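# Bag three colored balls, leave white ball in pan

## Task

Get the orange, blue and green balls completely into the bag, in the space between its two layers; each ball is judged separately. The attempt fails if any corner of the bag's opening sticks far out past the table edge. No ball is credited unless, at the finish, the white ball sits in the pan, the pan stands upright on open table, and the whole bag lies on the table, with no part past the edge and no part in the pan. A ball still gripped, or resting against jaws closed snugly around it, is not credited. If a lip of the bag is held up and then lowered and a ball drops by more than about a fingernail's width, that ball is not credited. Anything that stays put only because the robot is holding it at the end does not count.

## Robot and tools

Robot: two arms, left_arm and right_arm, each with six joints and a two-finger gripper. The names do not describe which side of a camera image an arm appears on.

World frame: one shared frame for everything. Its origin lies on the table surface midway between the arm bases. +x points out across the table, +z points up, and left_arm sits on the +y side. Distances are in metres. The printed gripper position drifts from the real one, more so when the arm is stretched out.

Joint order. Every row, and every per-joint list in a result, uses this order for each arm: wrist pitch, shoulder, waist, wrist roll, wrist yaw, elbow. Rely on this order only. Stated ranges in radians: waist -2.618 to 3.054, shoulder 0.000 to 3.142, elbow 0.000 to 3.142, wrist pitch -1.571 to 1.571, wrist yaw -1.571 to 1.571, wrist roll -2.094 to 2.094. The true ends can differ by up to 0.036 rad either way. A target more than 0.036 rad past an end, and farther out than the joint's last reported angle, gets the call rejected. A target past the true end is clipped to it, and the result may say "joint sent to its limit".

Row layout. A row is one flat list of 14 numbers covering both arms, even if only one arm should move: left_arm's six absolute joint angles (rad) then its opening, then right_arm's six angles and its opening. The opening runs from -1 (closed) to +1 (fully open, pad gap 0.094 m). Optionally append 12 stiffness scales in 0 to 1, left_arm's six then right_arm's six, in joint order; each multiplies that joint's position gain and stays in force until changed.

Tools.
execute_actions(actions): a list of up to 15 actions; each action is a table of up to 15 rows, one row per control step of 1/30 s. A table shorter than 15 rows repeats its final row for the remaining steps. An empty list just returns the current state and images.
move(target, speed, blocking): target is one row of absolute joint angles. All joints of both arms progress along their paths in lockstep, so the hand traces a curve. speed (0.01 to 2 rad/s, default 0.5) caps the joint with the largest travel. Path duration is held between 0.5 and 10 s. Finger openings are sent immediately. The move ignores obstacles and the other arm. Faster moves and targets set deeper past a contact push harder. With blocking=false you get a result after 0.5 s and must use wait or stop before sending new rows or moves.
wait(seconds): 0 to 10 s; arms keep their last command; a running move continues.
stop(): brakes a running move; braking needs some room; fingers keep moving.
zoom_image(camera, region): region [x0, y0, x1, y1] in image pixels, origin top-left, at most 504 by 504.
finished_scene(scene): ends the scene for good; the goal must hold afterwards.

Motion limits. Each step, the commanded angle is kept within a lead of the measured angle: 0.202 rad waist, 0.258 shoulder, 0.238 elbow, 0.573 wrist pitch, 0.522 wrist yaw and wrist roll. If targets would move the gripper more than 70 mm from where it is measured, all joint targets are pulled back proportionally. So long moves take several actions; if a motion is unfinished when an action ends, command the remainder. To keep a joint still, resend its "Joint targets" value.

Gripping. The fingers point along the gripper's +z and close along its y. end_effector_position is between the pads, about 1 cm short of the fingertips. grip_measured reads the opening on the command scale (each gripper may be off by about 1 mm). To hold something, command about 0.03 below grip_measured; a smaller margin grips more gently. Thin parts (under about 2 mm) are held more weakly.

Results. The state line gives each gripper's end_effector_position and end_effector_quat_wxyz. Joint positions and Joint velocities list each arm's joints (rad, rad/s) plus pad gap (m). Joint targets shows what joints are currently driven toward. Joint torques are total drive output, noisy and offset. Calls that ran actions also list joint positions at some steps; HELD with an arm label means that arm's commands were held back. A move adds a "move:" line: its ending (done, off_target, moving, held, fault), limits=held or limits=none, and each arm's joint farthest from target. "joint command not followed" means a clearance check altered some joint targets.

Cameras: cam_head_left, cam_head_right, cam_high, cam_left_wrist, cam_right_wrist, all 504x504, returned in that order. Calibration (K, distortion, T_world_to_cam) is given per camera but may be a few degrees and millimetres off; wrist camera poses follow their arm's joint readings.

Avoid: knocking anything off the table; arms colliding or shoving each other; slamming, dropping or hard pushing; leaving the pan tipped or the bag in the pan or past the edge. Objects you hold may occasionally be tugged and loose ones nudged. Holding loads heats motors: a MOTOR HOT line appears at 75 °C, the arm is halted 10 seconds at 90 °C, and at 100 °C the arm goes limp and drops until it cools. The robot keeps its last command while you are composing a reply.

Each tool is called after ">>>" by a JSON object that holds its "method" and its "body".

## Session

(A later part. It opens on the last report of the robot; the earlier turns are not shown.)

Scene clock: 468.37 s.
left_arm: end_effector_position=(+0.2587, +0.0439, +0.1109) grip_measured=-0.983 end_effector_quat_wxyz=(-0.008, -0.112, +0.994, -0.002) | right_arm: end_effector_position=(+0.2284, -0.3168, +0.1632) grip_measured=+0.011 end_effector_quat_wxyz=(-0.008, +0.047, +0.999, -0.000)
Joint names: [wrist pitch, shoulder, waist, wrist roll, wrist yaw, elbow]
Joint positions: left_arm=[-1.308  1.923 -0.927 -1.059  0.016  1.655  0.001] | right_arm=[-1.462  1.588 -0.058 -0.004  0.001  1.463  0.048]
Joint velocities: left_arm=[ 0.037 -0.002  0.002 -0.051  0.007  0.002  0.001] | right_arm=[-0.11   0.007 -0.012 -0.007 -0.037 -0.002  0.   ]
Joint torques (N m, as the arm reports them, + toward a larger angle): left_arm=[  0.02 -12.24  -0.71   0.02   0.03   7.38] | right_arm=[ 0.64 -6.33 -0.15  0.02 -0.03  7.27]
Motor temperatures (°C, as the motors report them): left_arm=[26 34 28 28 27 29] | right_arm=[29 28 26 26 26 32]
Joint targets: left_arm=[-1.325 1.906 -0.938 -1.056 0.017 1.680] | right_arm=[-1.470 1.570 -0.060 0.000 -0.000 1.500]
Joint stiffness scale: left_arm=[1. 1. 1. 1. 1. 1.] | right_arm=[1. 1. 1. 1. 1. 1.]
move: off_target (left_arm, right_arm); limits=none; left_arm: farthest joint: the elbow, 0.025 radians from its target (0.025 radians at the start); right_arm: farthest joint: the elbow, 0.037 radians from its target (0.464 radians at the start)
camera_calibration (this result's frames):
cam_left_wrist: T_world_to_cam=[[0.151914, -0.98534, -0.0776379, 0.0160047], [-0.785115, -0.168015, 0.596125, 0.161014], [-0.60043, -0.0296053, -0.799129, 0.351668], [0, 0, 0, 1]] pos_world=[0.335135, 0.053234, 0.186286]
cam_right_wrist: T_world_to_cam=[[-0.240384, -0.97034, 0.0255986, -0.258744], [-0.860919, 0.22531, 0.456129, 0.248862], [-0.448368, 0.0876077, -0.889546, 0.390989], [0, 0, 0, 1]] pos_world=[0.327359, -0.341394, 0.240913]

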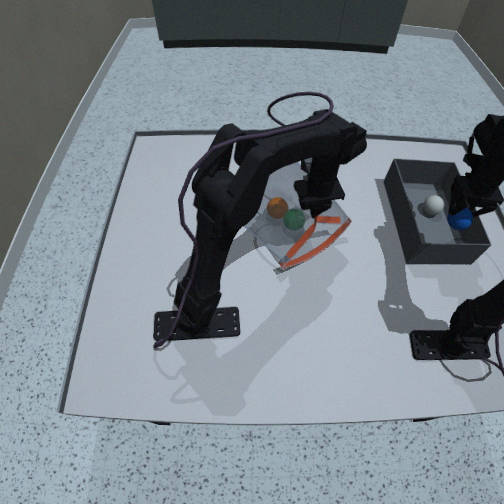

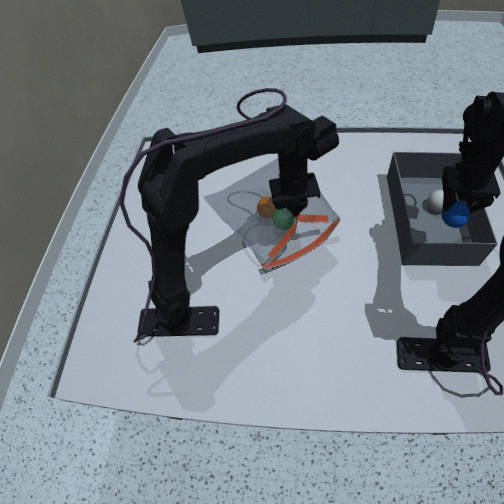

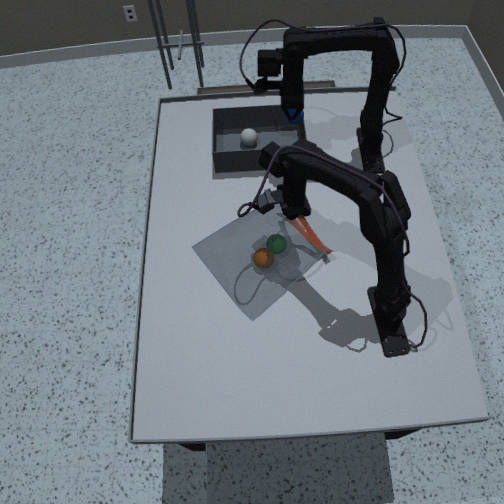

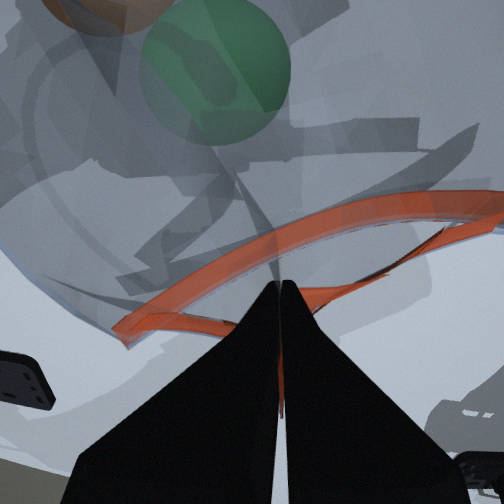

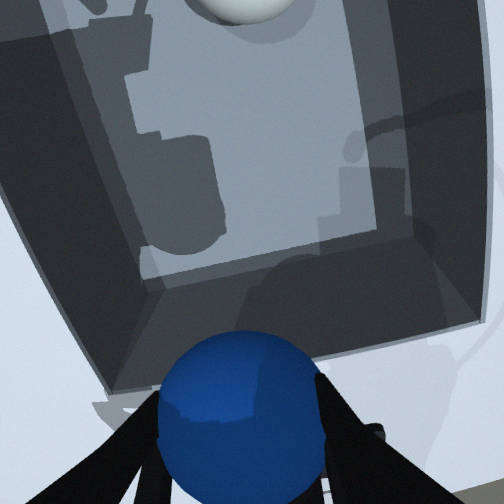

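>>> {"method": "move", "body": {"target": [-1.325,1.906,-0.938,-1.056,0.017,1.68,-1,0.27,0.75,0.5,0,0,0.26,-0.03], "speed": 0.6}}

>>> {"method": "move", "body": {"target": [-1.325,1.906,-0.938,-1.056,0.017,1.68,-1,1.535,1.85,0.895,0,0,0.131,-0.03], "speed": 0.5}}

>>> {"method": "move", "body": {"target": [-1.325,1.906,-0.938,-1.056,0.017,1.68,-1,1.45,1.955,0.895,0,0,0.33,-0.03], "speed": 0.2}}

Scene clock: 480.33 s.
left_arm: end_effector_position=(+0.2587, +0.0439, +0.1109) grip_measured=-0.983 end_effector_quat_wxyz=(-0.008, -0.112, +0.994, -0.002) | right_arm: end_effector_position=(+0.2428, -0.1541, +0.1768) grip_measured=-0.017 end_effector_quat_wxyz=(+0.599, -0.176, +0.770, +0.134)
Joint names: [wrist pitch, shoulder, waist, wrist roll, wrist yaw, elbow]
Joint positions: left_arm=[-1.308  1.923 -0.927 -1.059  0.016  1.655  0.001] | right_arm=[ 0.249  0.77   0.488 -0.004  0.001  0.272  0.046]
Joint velocities: left_arm=[-0.022 -0.007 -0.007  0.066  0.022 -0.037  0.   ] | right_arm=[ 0.095  0.017  0.007  0.022  0.051 -0.017 -0.001]
Joint torques (N m, as the arm reports them, + toward a larger angle): left_arm=[  0.03 -12.23  -0.7    0.01   0.03   7.39] | right_arm=[ 2.74 -1.92  0.86  0.01 -0.03  5.32]
Motor temperatures (°C, as the motors report them): left_arm=[26 34 28 28 27 29] | right_arm=[30 28 26 26 26 32]
Joint targets: left_arm=[-1.325 1.906 -0.938 -1.056 0.017 1.680] | right_arm=[0.270 0.750 0.500 -0.000 -0.000 0.260]
Joint stiffness scale: left_arm=[1. 1. 1. 1. 1. 1.] | right_arm=[1. 1. 1. 1. 1. 1.]
move: off_target (left_arm, right_arm); limits=none; left_arm: farthest joint: the elbow, 0.025 radians from its target (0.025 radians at the start); right_arm: farthest joint: the wrist pitch, 0.021 radians from its target (1.732 radians at the start)
camera_calibration (this result's frames):
cam_left_wrist: T_world_to_cam=[[0.151914, -0.98534, -0.0776379, 0.0160047], [-0.785115, -0.168015, 0.596125, 0.161014], [-0.60043, -0.0296053, -0.799129, 0.351668], [0, 0, 0, 1]] pos_world=[0.335135, 0.053234, 0.186286]
cam_right_wrist: T_world_to_cam=[[0.37479, -0.91739, -0.133896, -0.210674], [-0.643792, -0.153604, -0.749625, 0.320476], [0.667131, 0.367153, -0.648178, 0.124848], [0, 0, 0, 1]] pos_world=[0.201989, -0.189882, 0.292952]

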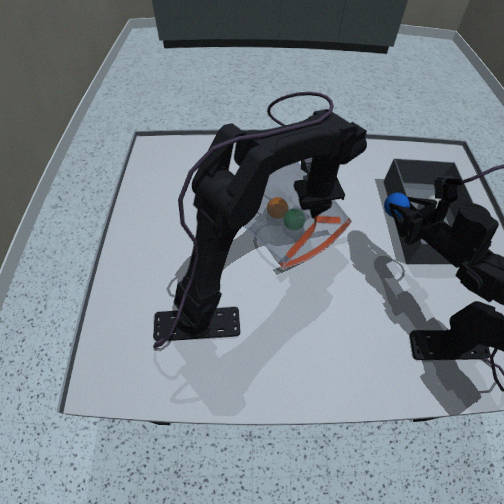

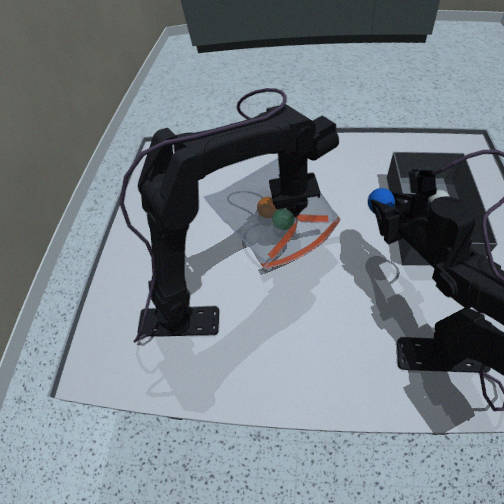

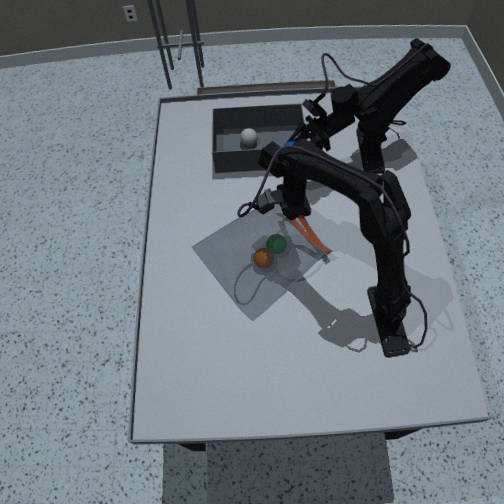

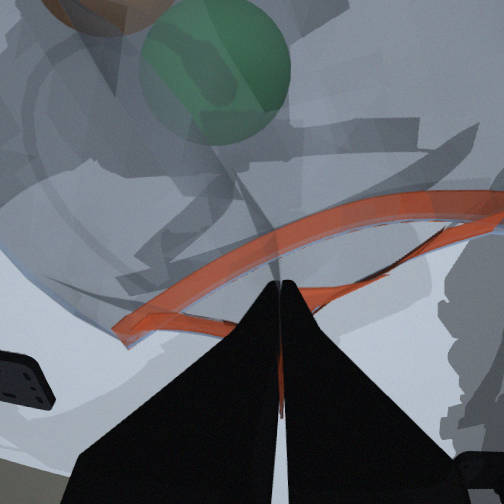

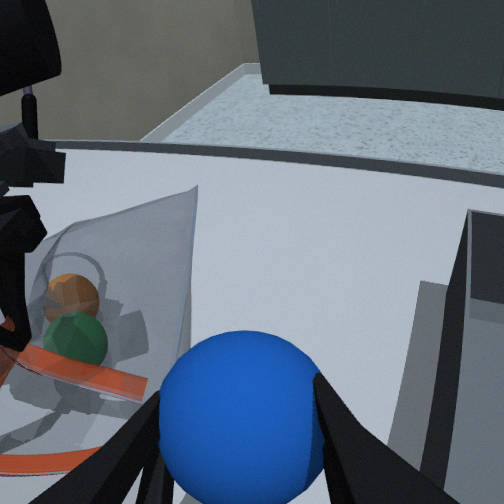

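Scene clock: 483.70 s.
left_arm: end_effector_position=(+0.2587, +0.0439, +0.1109) grip_measured=-0.983 end_effector_quat_wxyz=(-0.008, -0.112, +0.994, -0.002) | right_arm: end_effector_position=(+0.2021, -0.0170, +0.0786) grip_measured=-0.017 end_effector_quat_wxyz=(+0.587, -0.314, +0.699, +0.261)
Joint names: [wrist pitch, shoulder, waist, wrist roll, wrist yaw, elbow]
Joint positions: left_arm=[-1.308  1.923 -0.927 -1.059  0.016  1.655  0.001] | right_arm=[ 1.514  1.845  0.883 -0.004  0.001  0.154  0.046]
Joint velocities: left_arm=[ 0.022 -0.007 -0.007 -0.037 -0.081 -0.027 -0.001] | right_arm=[-0.022 -0.007  0.002  0.037 -0.037  0.007 -0.   ]
Joint torques (N m, as the arm reports them, + toward a larger angle): left_arm=[  0.03 -12.18  -0.72   0.03   0.03   7.33] | right_arm=[ 2.75 -4.01  0.84  0.02 -0.03  0.87]
Motor temperatures (°C, as the motors report them): left_arm=[26 34 28 28 27 29] | right_arm=[31 28 26 26 26 32]
Joint targets: left_arm=[-1.325 1.906 -0.938 -1.056 0.017 1.680] | right_arm=[1.535 1.850 0.895 -0.000 -0.000 0.131]
Joint stiffness scale: left_arm=[1. 1. 1. 1. 1. 1.] | right_arm=[1. 1. 1. 1. 1. 1.]
move: off_target (left_arm, right_arm); limits=none; left_arm: farthest joint: the elbow, 0.025 radians from its target (0.025 radians at the start); right_arm: farthest joint: the elbow, 0.023 radians from its target (0.141 radians at the start)
camera_calibration (this result's frames):
cam_left_wrist: T_world_to_cam=[[0.151914, -0.98534, -0.0776379, 0.0160047], [-0.785115, -0.168015, 0.596125, 0.161014], [-0.60043, -0.0296053, -0.799129, 0.351668], [0, 0, 0, 1]] pos_world=[0.335135, 0.053234, 0.186286]
cam_right_wrist: T_world_to_cam=[[0.705886, -0.694804, -0.137736, -0.145716], [-0.497803, -0.348287, -0.794285, 0.212393], [0.503901, 0.62924, -0.591727, 0.0709648], [0, 0, 0, 1]] pos_world=[0.172829, -0.0719244, 0.190622]

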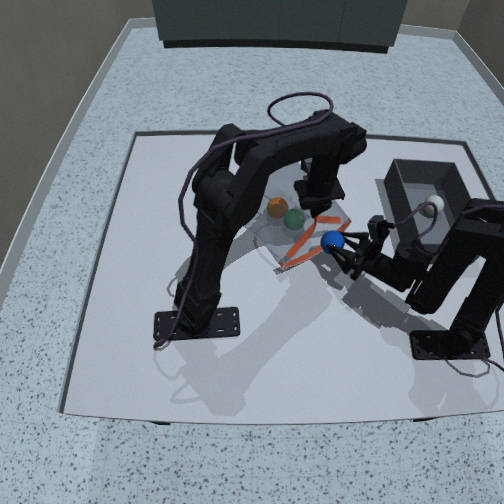

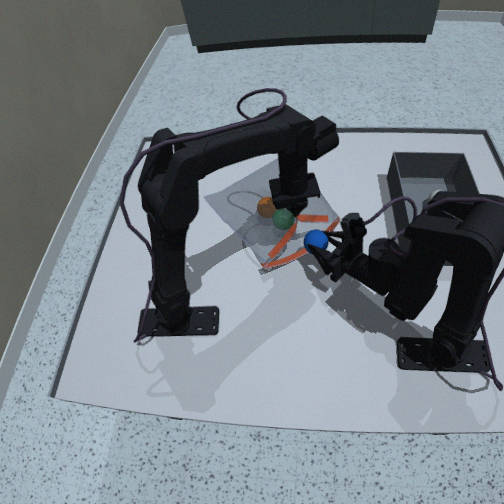

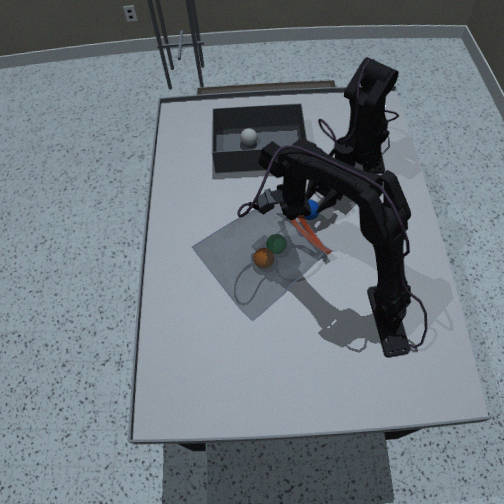

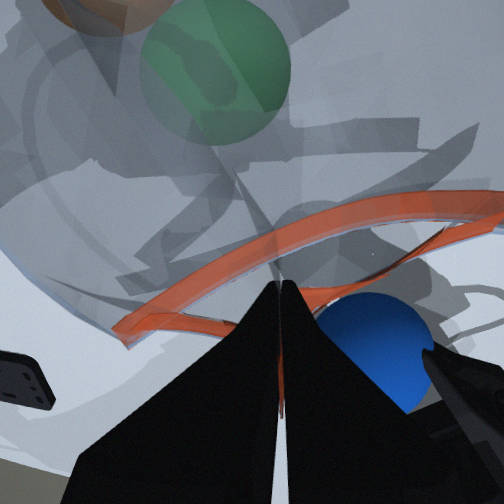

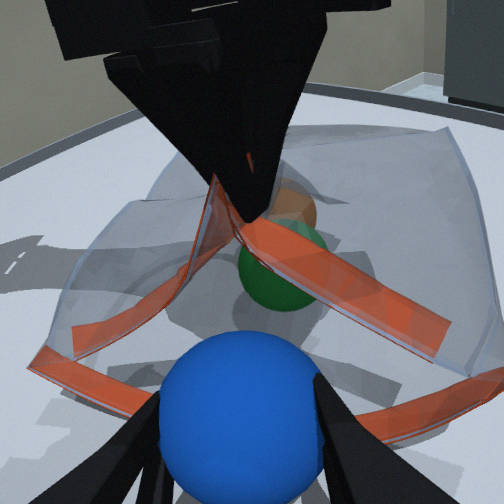

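Scene clock: 485.03 s.
left_arm: end_effector_position=(+0.2587, +0.0439, +0.1109) grip_measured=-0.983 end_effector_quat_wxyz=(-0.008, -0.112, +0.994, -0.002) | right_arm: end_effector_position=(+0.2251, +0.0087, +0.0652) grip_measured=-0.017 end_effector_quat_wxyz=(+0.578, -0.317, +0.706, +0.257)
Joint names: [wrist pitch, shoulder, waist, wrist roll, wrist yaw, elbow]
Joint positions: left_arm=[-1.308  1.923 -0.927 -1.059  0.016  1.655  0.001] | right_arm=[ 1.452  1.949  0.883 -0.004  0.001  0.297  0.046]
Joint velocities: left_arm=[ 0.037 -0.017 -0.007 -0.037  0.007  0.002 -0.001] | right_arm=[ 0.007  0.017 -0.012  0.022  0.007  0.002  0.001]
Joint torques (N m, as the arm reports them, + toward a larger angle): left_arm=[  0.02 -12.25  -0.68   0.03   0.03   7.39] | right_arm=[ 2.49 -4.91  0.84  0.02 -0.02  4.57]
Motor temperatures (°C, as the motors report them): left_arm=[26 34 28 28 27 29] | right_arm=[31 28 26 26 26 32]
Joint targets: left_arm=[-1.325 1.906 -0.938 -1.056 0.017 1.680] | right_arm=[1.450 1.955 0.895 0.000 0.000 0.330]
Joint stiffness scale: left_arm=[1. 1. 1. 1. 1. 1.] | right_arm=[1. 1. 1. 1. 1. 1.]
move: off_target (left_arm, right_arm); limits=none; left_arm: farthest joint: the elbow, 0.025 radians from its target (0.025 radians at the start); right_arm: farthest joint: the elbow, 0.033 radians from its target (0.176 radians at the start)
camera_calibration (this result's frames):
cam_left_wrist: T_world_to_cam=[[0.151914, -0.98534, -0.0776379, 0.0160047], [-0.785115, -0.168015, 0.596125, 0.161014], [-0.60043, -0.0296053, -0.799129, 0.351668], [0, 0, 0, 1]] pos_world=[0.335135, 0.053234, 0.186286]
cam_right_wrist: T_world_to_cam=[[0.703692, -0.697263, -0.136534, -0.145446], [-0.510399, -0.3624, -0.779845, 0.224235], [0.494278, 0.618458, -0.610901, 0.0387921], [0, 0, 0, 1]] pos_world=[0.197625, -0.0441431, 0.178708]

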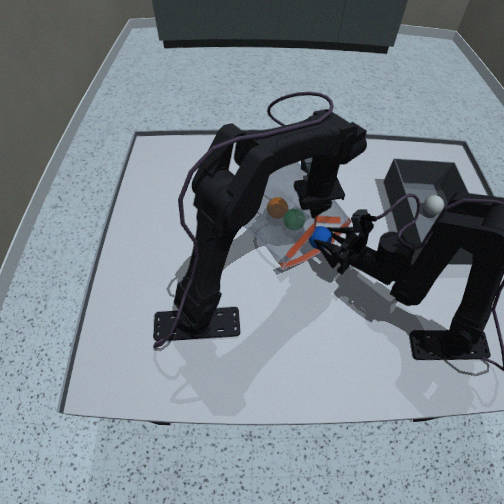

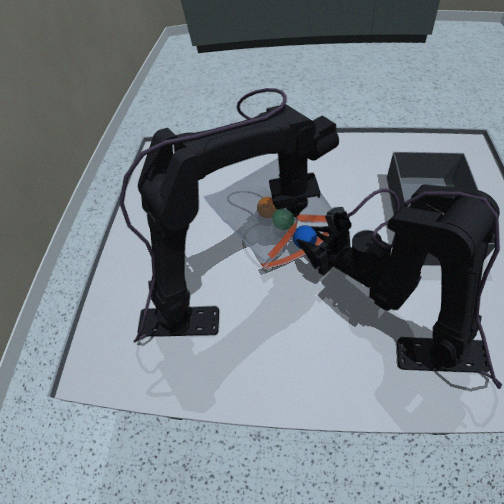

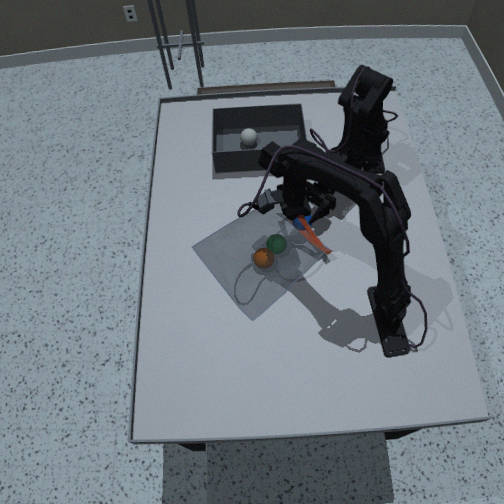

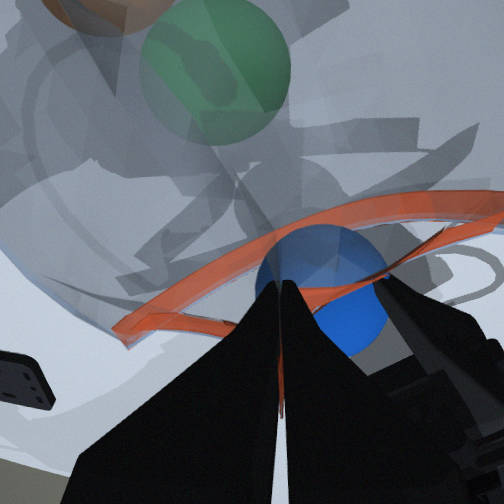

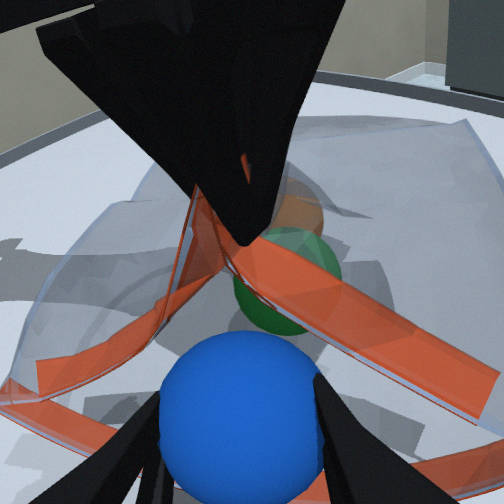

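>>> {"method": "move", "body": {"target": [-1.325,1.906,-0.938,-1.056,0.017,1.68,-1,1.47,2.14,0.895,0,0,0.52,-0.03], "speed": 0.15}}

>>> {"method": "execute_actions", "body": {"actions": [[[-1.325,1.906,-0.938,-1.056,0.017,1.68,-1,1.445,2.14,0.895,0,0,0.52,-0.03]],[[-1.325,1.906,-0.938,-1.056,0.017,1.68,-1,1.445,2.14,0.895,0,0,0.52,0.15]],[[-1.325,1.906,-0.938,-1.056,0.017,1.68,-1,1.445,2.14,0.895,0,0,0.52,0.4]]]}}

Scene clock: 491.40 s.
left_arm: end_effector_position=(+0.2587, +0.0439, +0.1109) grip_measured=-0.983 end_effector_quat_wxyz=(-0.008, -0.112, +0.994, -0.002) | right_arm: end_effector_position=(+0.2547, +0.0419, +0.0428) grip_measured=-0.017 end_effector_quat_wxyz=(+0.578, -0.317, +0.706, +0.257)
Joint names: [wrist pitch, shoulder, waist, wrist roll, wrist yaw, elbow]
Joint positions: left_arm=[-1.308  1.923 -0.927 -1.059  0.016  1.655  0.001] | right_arm=[ 1.45   2.137  0.883 -0.004  0.001  0.486  0.046]
Joint velocities: left_arm=[ 0.037 -0.007  0.012 -0.051 -0.007 -0.032 -0.001] | right_arm=[ 0.066  0.007 -0.002 -0.007 -0.007 -0.012 -0.   ]
Joint torques (N m, as the arm reports them, + toward a larger angle): left_arm=[  0.02 -12.26  -0.71   0.02   0.04   7.34] | right_arm=[ 2.73 -6.39  0.83  0.02 -0.03  4.64]
Motor temperatures (°C, as the motors report them): left_arm=[26 34 28 28 27 29] | right_arm=[32 28 26 26 26 32]
Joint targets: left_arm=[-1.325 1.906 -0.938 -1.056 0.017 1.680] | right_arm=[1.470 2.140 0.895 -0.000 -0.000 0.520]
Joint stiffness scale: left_arm=[1. 1. 1. 1. 1. 1.] | right_arm=[1. 1. 1. 1. 1. 1.]
move: off_target (left_arm, right_arm); limits=none; left_arm: farthest joint: the elbow, 0.025 radians from its target (0.025 radians at the start); right_arm: farthest joint: the elbow, 0.034 radians from its target (0.223 radians at the start)
camera_calibration (this result's frames):
cam_left_wrist: T_world_to_cam=[[0.151914, -0.98534, -0.0776379, 0.0160047], [-0.785115, -0.168015, 0.596125, 0.161014], [-0.60043, -0.0296053, -0.799129, 0.351668], [0, 0, 0, 1]] pos_world=[0.335135, 0.053234, 0.186286]
cam_right_wrist: T_world_to_cam=[[0.703692, -0.697263, -0.136534, -0.146208], [-0.510399, -0.3624, -0.779845, 0.233902], [0.494278, 0.618458, -0.610901, -0.0100193], [0, 0, 0, 1]] pos_world=[0.227221, -0.0109829, 0.156324]

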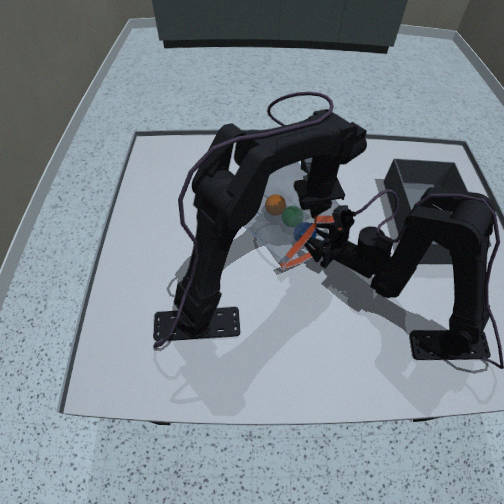

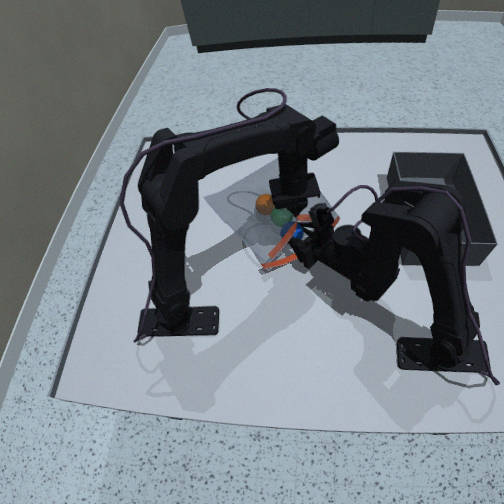

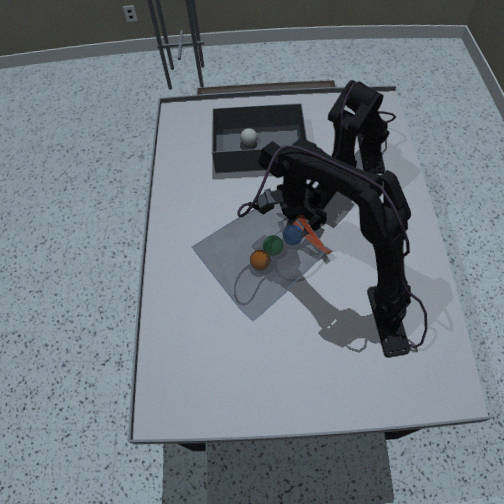

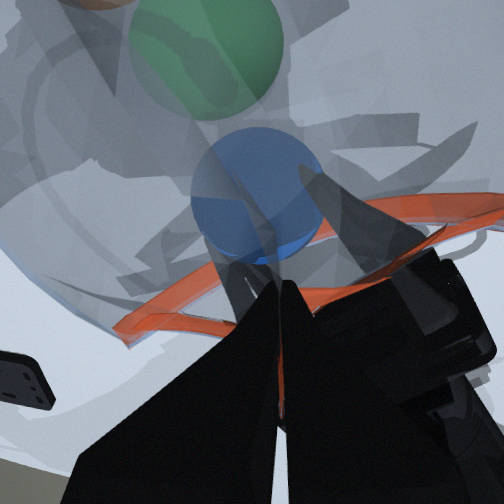

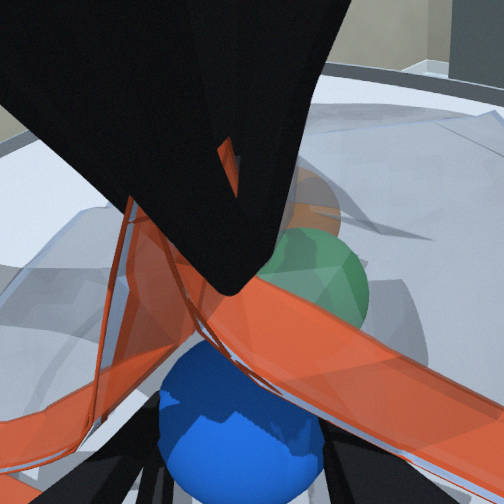

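Scene clock: 492.90 s.
left_arm: end_effector_position=(+0.2587, +0.0439, +0.1109) grip_measured=-0.983 end_effector_quat_wxyz=(-0.008, -0.112, +0.994, -0.002) | right_arm: end_effector_position=(+0.2545, +0.0417, +0.0416) grip_measured=+0.397 end_effector_quat_wxyz=(+0.576, -0.318, +0.708, +0.256)
Joint names: [wrist pitch, shoulder, waist, wrist roll, wrist yaw, elbow]
Joint positions: left_arm=[-1.308  1.923 -0.927 -1.059  0.016  1.655  0.001] | right_arm=[ 1.445  2.137  0.883 -0.003  0.001  0.486  0.066]
Joint velocities: left_arm=[-0.066  0.012  0.002  0.037 -0.051  0.012 -0.001] | right_arm=[-0.007 -0.007 -0.007 -0.007 -0.022 -0.002  0.001]
Joint torques (N m, as the arm reports them, + toward a larger angle): left_arm=[  0.03 -12.23  -0.71   0.02   0.03   7.37] | right_arm=[ 2.51 -6.37  0.85  0.01 -0.02  4.64]
Motor temperatures (°C, as the motors report them): left_arm=[26 34 28 28 27 29] | right_arm=[32 28 26 26 26 32]
Joint targets: left_arm=[-1.325 1.906 -0.938 -1.056 0.017 1.680] | right_arm=[1.445 2.140 0.895 0.000 -0.000 0.520]
Joint stiffness scale: left_arm=[1. 1. 1. 1. 1. 1.] | right_arm=[1. 1. 1. 1. 1. 1.]
Step readings (joint positions; steps 1 to 15: 1st action; 16 to 30: 2nd action; 31 to 45: 3rd action):
0: left_arm=[-1.308 1.923 -0.927 -1.059 0.016 1.655] | right_arm=[1.450 2.137 0.883 -0.004 0.001 0.486]
1: left_arm=[-1.308 1.923 -0.927 -1.059 0.016 1.655] | right_arm=[1.449 2.137 0.883 -0.004 0.001 0.486]
2: left_arm=[-1.308 1.923 -0.927 -1.059 0.016 1.655] | right_arm=[1.449 2.137 0.883 -0.004 0.001 0.486]
4: left_arm=[-1.308 1.923 -0.927 -1.059 0.016 1.655] | right_arm=[1.447 2.137 0.883 -0.004 0.001 0.486]
8: left_arm=[-1.308 1.923 -0.927 -1.059 0.016 1.655] | right_arm=[1.446 2.137 0.883 -0.004 0.001 0.486]
15: left_arm=[-1.308 1.923 -0.927 -1.059 0.016 1.655] | right_arm=[1.446 2.137 0.883 -0.004 0.001 0.486]
16: left_arm=[-1.308 1.923 -0.927 -1.059 0.016 1.655] | right_arm=[1.446 2.137 0.883 -0.004 0.001 0.486]
17: left_arm=[-1.308 1.923 -0.927 -1.059 0.016 1.655] | right_arm=[1.446 2.137 0.883 -0.004 0.001 0.486]
19: left_arm=[-1.308 1.923 -0.927 -1.059 0.016 1.655] | right_arm=[1.445 2.137 0.883 -0.004 0.001 0.486]
23: left_arm=[-1.308 1.923 -0.927 -1.059 0.016 1.655] | right_arm=[1.445 2.137 0.883 -0.004 0.001 0.486]
30: left_arm=[-1.308 1.923 -0.927 -1.059 0.016 1.655] | right_arm=[1.445 2.137 0.883 -0.004 0.001 0.486]
31: left_arm=[-1.308 1.923 -0.927 -1.059 0.016 1.655] | right_arm=[1.445 2.137 0.883 -0.003 0.001 0.486]
32: left_arm=[-1.308 1.923 -0.927 -1.059 0.016 1.655] | right_arm=[1.445 2.137 0.883 -0.003 0.001 0.486]
34: left_arm=[-1.308 1.923 -0.927 -1.059 0.016 1.655] | right_arm=[1.445 2.137 0.883 -0.003 0.001 0.486]
38: left_arm=[-1.308 1.923 -0.927 -1.059 0.016 1.655] | right_arm=[1.445 2.137 0.883 -0.003 0.001 0.486]
45: Joint positions above
camera_calibration (this result's frames):
cam_left_wrist: T_world_to_cam=[[0.151914, -0.98534, -0.0776379, 0.0160047], [-0.785115, -0.168015, 0.596125, 0.161014], [-0.60043, -0.0296053, -0.799129, 0.351668], [0, 0, 0, 1]] pos_world=[0.335135, 0.053234, 0.186286]
cam_right_wrist: T_world_to_cam=[[0.703149, -0.697789, -0.136646, -0.146221], [-0.513214, -0.365046, -0.776758, 0.233506], [0.492131, 0.616305, -0.614797, -0.00976079], [0, 0, 0, 1]] pos_world=[0.227457, -0.0107752, 0.155396]

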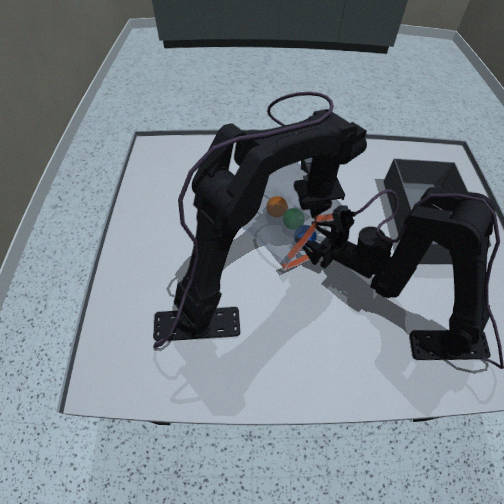

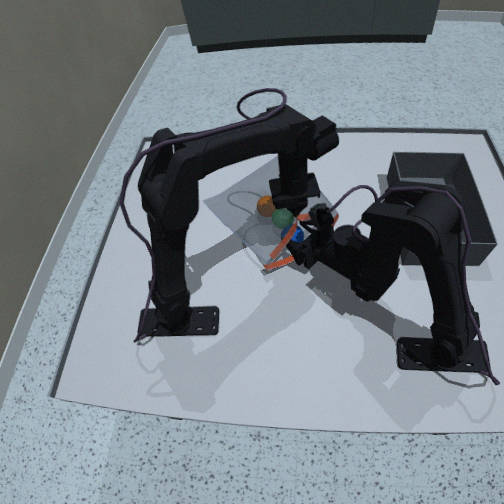

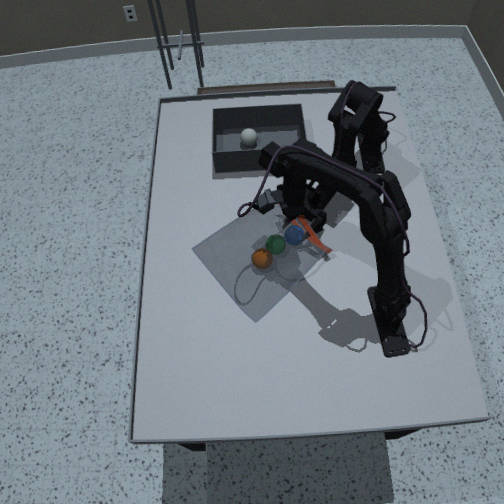

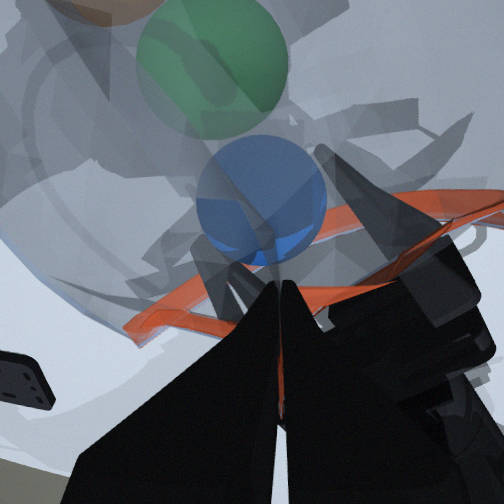

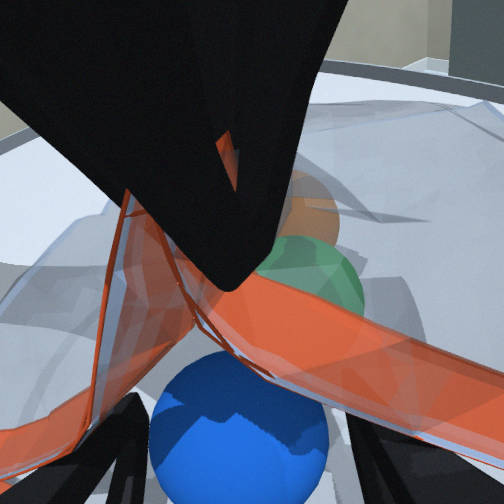

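>>> {"method": "move", "body": {"target": [-1.325,1.906,-0.938,-1.056,0.017,1.68,-1,1.56,2.025,0.89,0,0,0.225,0.4], "speed": 0.25}}

Scene clock: 496.47 s.
left_arm: end_effector_position=(+0.2587, +0.0439, +0.1109) grip_measured=-0.983 end_effector_quat_wxyz=(-0.008, -0.112, +0.994, -0.002) | right_arm: end_effector_position=(+0.2145, -0.0032, +0.0387) grip_measured=+0.397 end_effector_quat_wxyz=(+0.559, -0.324, +0.722, +0.249)
Joint names: [wrist pitch, shoulder, waist, wrist roll, wrist yaw, elbow]
Joint positions: left_arm=[-1.308  1.923 -0.927 -1.059  0.016  1.655  0.001] | right_arm=[ 1.542  2.045  0.883 -0.003  0.001  0.249  0.066]
Joint velocities: left_arm=[ 0.007 -0.022  0.007 -0.051  0.037 -0.027  0.001] | right_arm=[-0.037 -0.017  0.012 -0.007 -0.007 -0.007 -0.002]
Joint torques (N m, as the arm reports them, + toward a larger angle): left_arm=[  0.03 -12.28  -0.71   0.02   0.02   7.38] | right_arm=[ 2.69 -6.76  0.5   0.01 -0.02  0.31]
Motor temperatures (°C, as the motors report them): left_arm=[26 34 28 28 27 29] | right_arm=[32 28 26 26 26 31]
Joint targets: left_arm=[-1.325 1.906 -0.938 -1.056 0.017 1.680] | right_arm=[1.560 2.025 0.890 0.000 -0.000 0.225]
Joint stiffness scale: left_arm=[1. 1. 1. 1. 1. 1.] | right_arm=[1. 1. 1. 1. 1. 1.]
move: off_target (left_arm, right_arm); limits=none; left_arm: farthest joint: the elbow, 0.025 radians from its target (0.025 radians at the start); right_arm: farthest joint: the elbow, 0.024 radians from its target (0.261 radians at the start)
camera_calibration (this result's frames):
cam_left_wrist: T_world_to_cam=[[0.151914, -0.98534, -0.0776379, 0.0160047], [-0.785115, -0.168015, 0.596125, 0.161014], [-0.60043, -0.0296053, -0.799129, 0.351668], [0, 0, 0, 1]] pos_world=[0.335135, 0.053234, 0.186286]
cam_right_wrist: T_world_to_cam=[[0.698783, -0.70268, -0.133949, -0.148958], [-0.537783, -0.392573, -0.746107, 0.198254], [0.47169, 0.593403, -0.652213, 0.0416154], [0, 0, 0, 1]] pos_world=[0.191078, -0.0515356, 0.155108]

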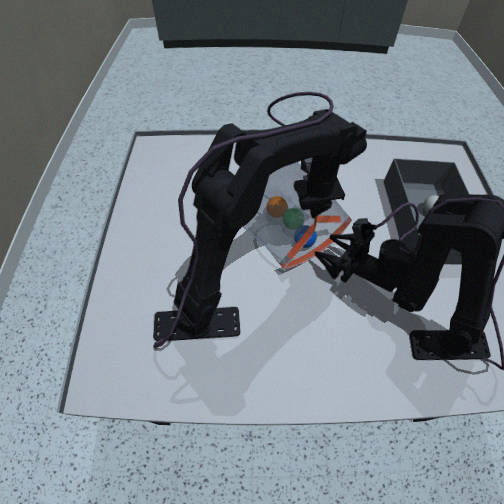

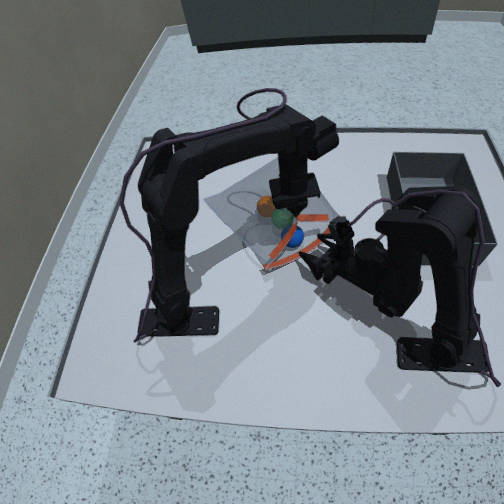

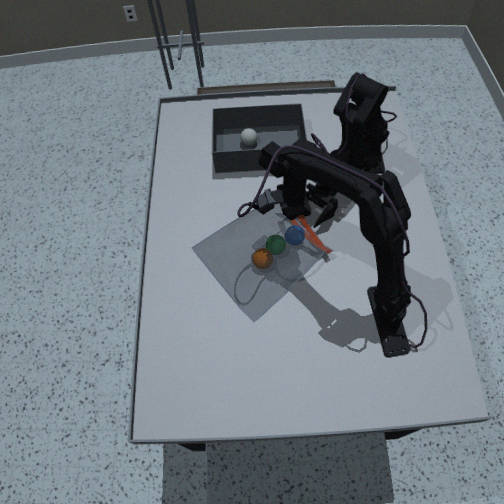

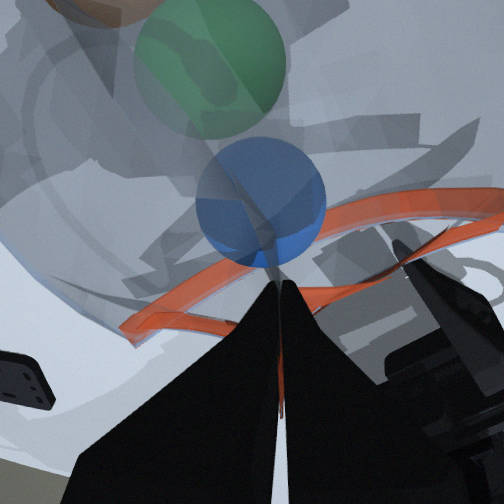

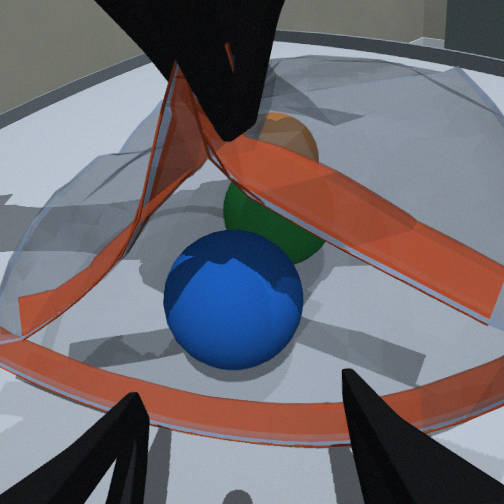

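>>> {"method": "execute_actions", "body": {"actions": [[[-1.325,1.906,-0.938,-1.056,0.017,1.68,-1,1.56,2.025,0.9,0,0,0.225,-0.1]],[[-1.325,1.906,-0.938,-1.056,0.017,1.68,-1,1.56,2.025,0.9,0,0,0.225,-0.55]]]}}

>>> {"method": "move", "body": {"target": [-1.325,1.906,-0.938,-1.056,0.017,1.68,-1,1.445,2.172,0.9,0,0,0.56,-0.6], "speed": 0.15}}

Scene clock: 513.43 s.
left_arm: end_effector_position=(+0.2587, +0.0439, +0.1109) grip_measured=-0.983 end_effector_quat_wxyz=(-0.008, -0.112, +0.994, -0.002) | right_arm: end_effector_position=(+0.2145, -0.0032, +0.0389) grip_measured=-0.547 end_effector_quat_wxyz=(+0.559, -0.324, +0.721, +0.249)
Joint names: [wrist pitch, shoulder, waist, wrist roll, wrist yaw, elbow]
Joint positions: left_arm=[-1.308  1.923 -0.927 -1.059  0.016  1.655  0.001] | right_arm=[ 1.542  2.045  0.883 -0.003  0.001  0.249  0.021]
Joint velocities: left_arm=[ 0.066  0.022 -0.002  0.022  0.022 -0.007 -0.001] | right_arm=[-0.037 -0.007 -0.007 -0.022 -0.022 -0.007  0.   ]
Joint torques (N m, as the arm reports them, + toward a larger angle): left_arm=[  0.02 -12.27  -0.67   0.02   0.03   7.38] | right_arm=[ 2.71 -6.77  1.19  0.02 -0.03  0.29]
Motor temperatures (°C, as the motors report them): left_arm=[25 34 28 28 27 29] | right_arm=[34 29 26 26 26 31]
Joint targets: left_arm=[-1.325 1.906 -0.938 -1.056 0.017 1.680] | right_arm=[1.560 2.025 0.900 -0.000 -0.000 0.225]
Joint stiffness scale: left_arm=[1. 1. 1. 1. 1. 1.] | right_arm=[1. 1. 1. 1. 1. 1.]
Step readings (joint positions; steps 1 to 15: 1st action; 16 to 30: 2nd action):
0: left_arm=[-1.308 1.923 -0.927 -1.059 0.016 1.655] | right_arm=[1.542 2.045 0.883 -0.003 0.001 0.249]
1: left_arm=[-1.308 1.923 -0.927 -1.059 0.016 1.655] | right_arm=[1.542 2.045 0.883 -0.003 0.001 0.249]
2: left_arm=[-1.308 1.923 -0.927 -1.059 0.016 1.655] | right_arm=[1.542 2.045 0.883 -0.003 0.001 0.249]
4: left_arm=[-1.308 1.923 -0.927 -1.059 0.016 1.655] | right_arm=[1.542 2.045 0.883 -0.003 0.001 0.249]
8: left_arm=[-1.308 1.923 -0.927 -1.059 0.016 1.655] | right_arm=[1.542 2.045 0.883 -0.003 0.001 0.249]
15: left_arm=[-1.308 1.923 -0.927 -1.059 0.016 1.655] | right_arm=[1.542 2.045 0.883 -0.003 0.001 0.249]
16: left_arm=[-1.308 1.923 -0.927 -1.059 0.016 1.655] | right_arm=[1.542 2.045 0.883 -0.003 0.001 0.249]
17: left_arm=[-1.308 1.923 -0.927 -1.059 0.016 1.655] | right_arm=[1.542 2.045 0.883 -0.003 0.001 0.249]
19: left_arm=[-1.308 1.923 -0.927 -1.059 0.016 1.655] | right_arm=[1.542 2.045 0.883 -0.003 0.001 0.249]
23: left_arm=[-1.308 1.923 -0.927 -1.059 0.016 1.655] | right_arm=[1.542 2.045 0.883 -0.003 0.001 0.249]
30: Joint positions above
camera_calibration (this result's frames):
cam_left_wrist: T_world_to_cam=[[0.151914, -0.98534, -0.0776379, 0.0160047], [-0.785115, -0.168015, 0.596125, 0.161014], [-0.60043, -0.0296053, -0.799129, 0.351668], [0, 0, 0, 1]] pos_world=[0.335135, 0.053234, 0.186286]
cam_right_wrist: T_world_to_cam=[[0.698851, -0.702604, -0.133994, -0.148944], [-0.537403, -0.392148, -0.746604, 0.198362], [0.472021, 0.593774, -0.651635, 0.0416067], [0, 0, 0, 1]] pos_world=[0.19105, -0.0515662, 0.155252]

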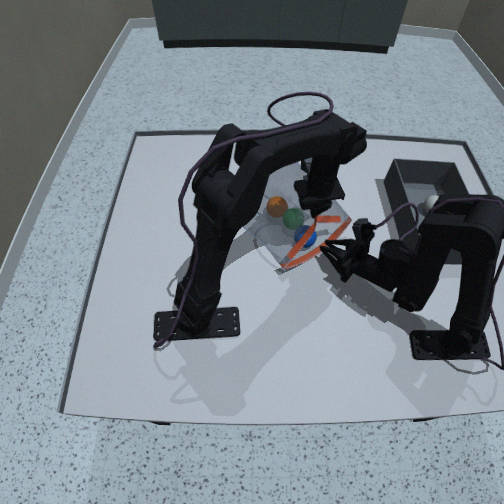

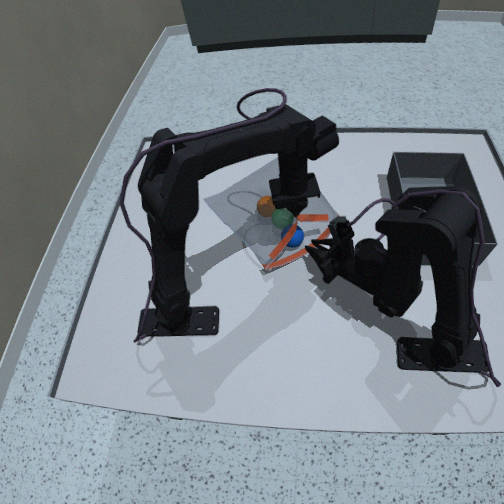

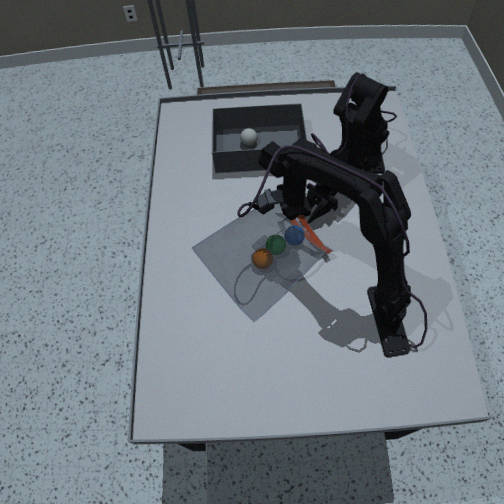

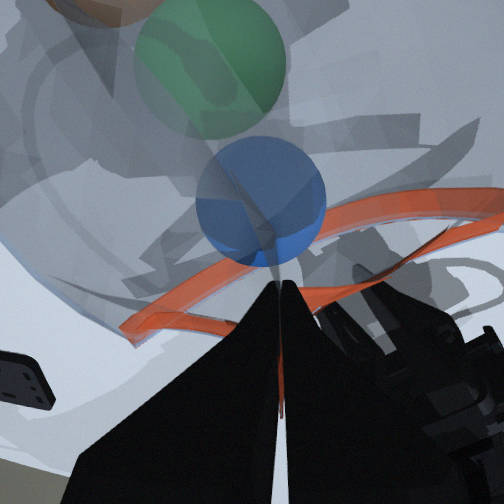

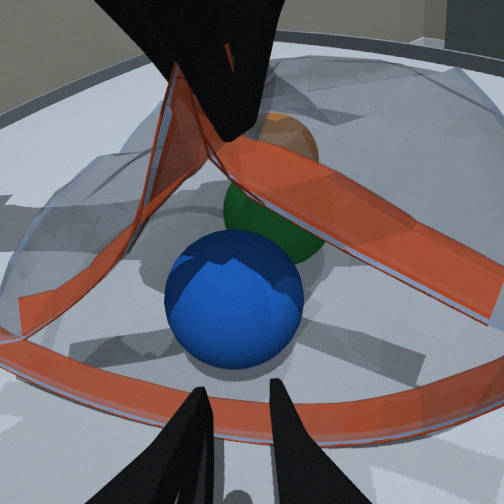

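Scene clock: 515.97 s.
left_arm: end_effector_position=(+0.2587, +0.0439, +0.1109) grip_measured=-0.983 end_effector_quat_wxyz=(-0.008, -0.112, +0.994, -0.002) | right_arm: end_effector_position=(+0.2612, +0.0492, +0.0412) grip_measured=-0.597 end_effector_quat_wxyz=(+0.581, -0.316, +0.704, +0.259)
Joint names: [wrist pitch, shoulder, waist, wrist roll, wrist yaw, elbow]
Joint positions: left_arm=[-1.308  1.923 -0.927 -1.059  0.016  1.655  0.001] | right_arm=[ 1.449  2.167  0.883 -0.003  0.001  0.527  0.019]
Joint velocities: left_arm=[-0.037  0.002 -0.007 -0.022  0.051  0.017 -0.002] | right_arm=[-0.081  0.017 -0.007 -0.037  0.022  0.002  0.   ]
Joint torques (N m, as the arm reports them, + toward a larger angle): left_arm=[  0.01 -12.24  -0.71   0.02   0.03   7.34] | right_arm=[ 2.48 -6.52  1.18  0.01 -0.03  4.63]
Motor temperatures (°C, as the motors report them): left_arm=[25 34 28 28 27 29] | right_arm=[34 29 26 26 26 31]
Joint targets: left_arm=[-1.325 1.906 -0.938 -1.056 0.017 1.680] | right_arm=[1.445 2.172 0.900 -0.000 0.000 0.560]
Joint stiffness scale: left_arm=[1. 1. 1. 1. 1. 1.] | right_arm=[1. 1. 1. 1. 1. 1.]
move: off_target (left_arm, right_arm); limits=none; left_arm: farthest joint: the elbow, 0.025 radians from its target (0.025 radians at the start); right_arm: farthest joint: the elbow, 0.033 radians from its target (0.311 radians at the start)
camera_calibration (this result's frames):
cam_left_wrist: T_world_to_cam=[[0.151914, -0.98534, -0.0776379, 0.0160047], [-0.785115, -0.168015, 0.596125, 0.161014], [-0.60043, -0.0296053, -0.799129, 0.351668], [0, 0, 0, 1]] pos_world=[0.335135, 0.053234, 0.186286]
cam_right_wrist: T_world_to_cam=[[0.704472, -0.696307, -0.137391, -0.146147], [-0.505674, -0.356597, -0.785578, 0.237272], [0.49801, 0.622892, -0.603317, -0.0202602], [0, 0, 0, 1]] pos_world=[0.233028, -0.00453279, 0.154093]

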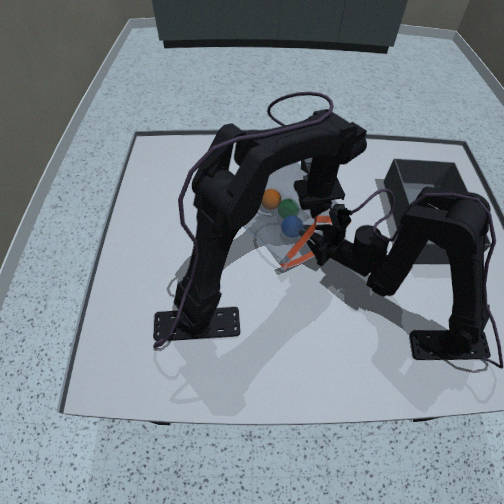

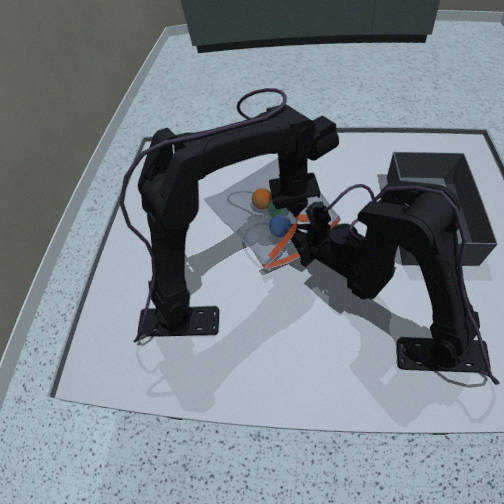

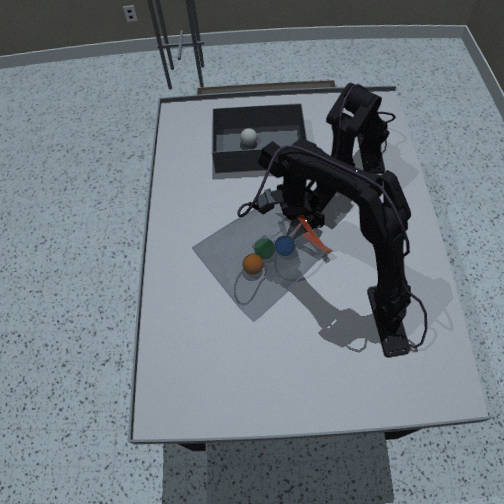

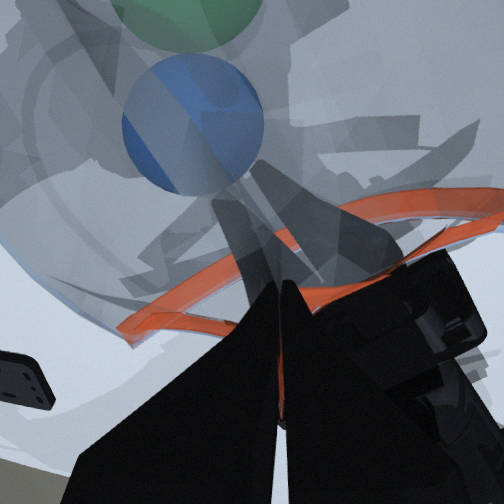

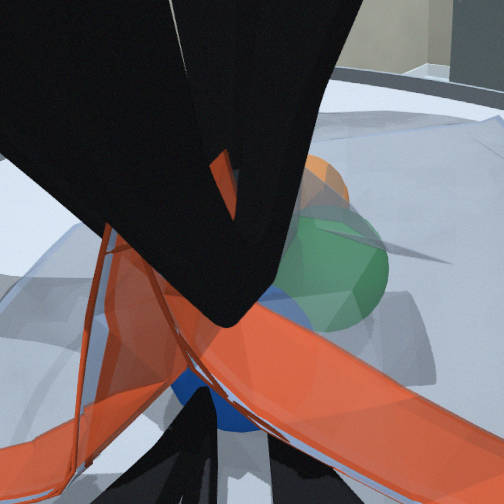

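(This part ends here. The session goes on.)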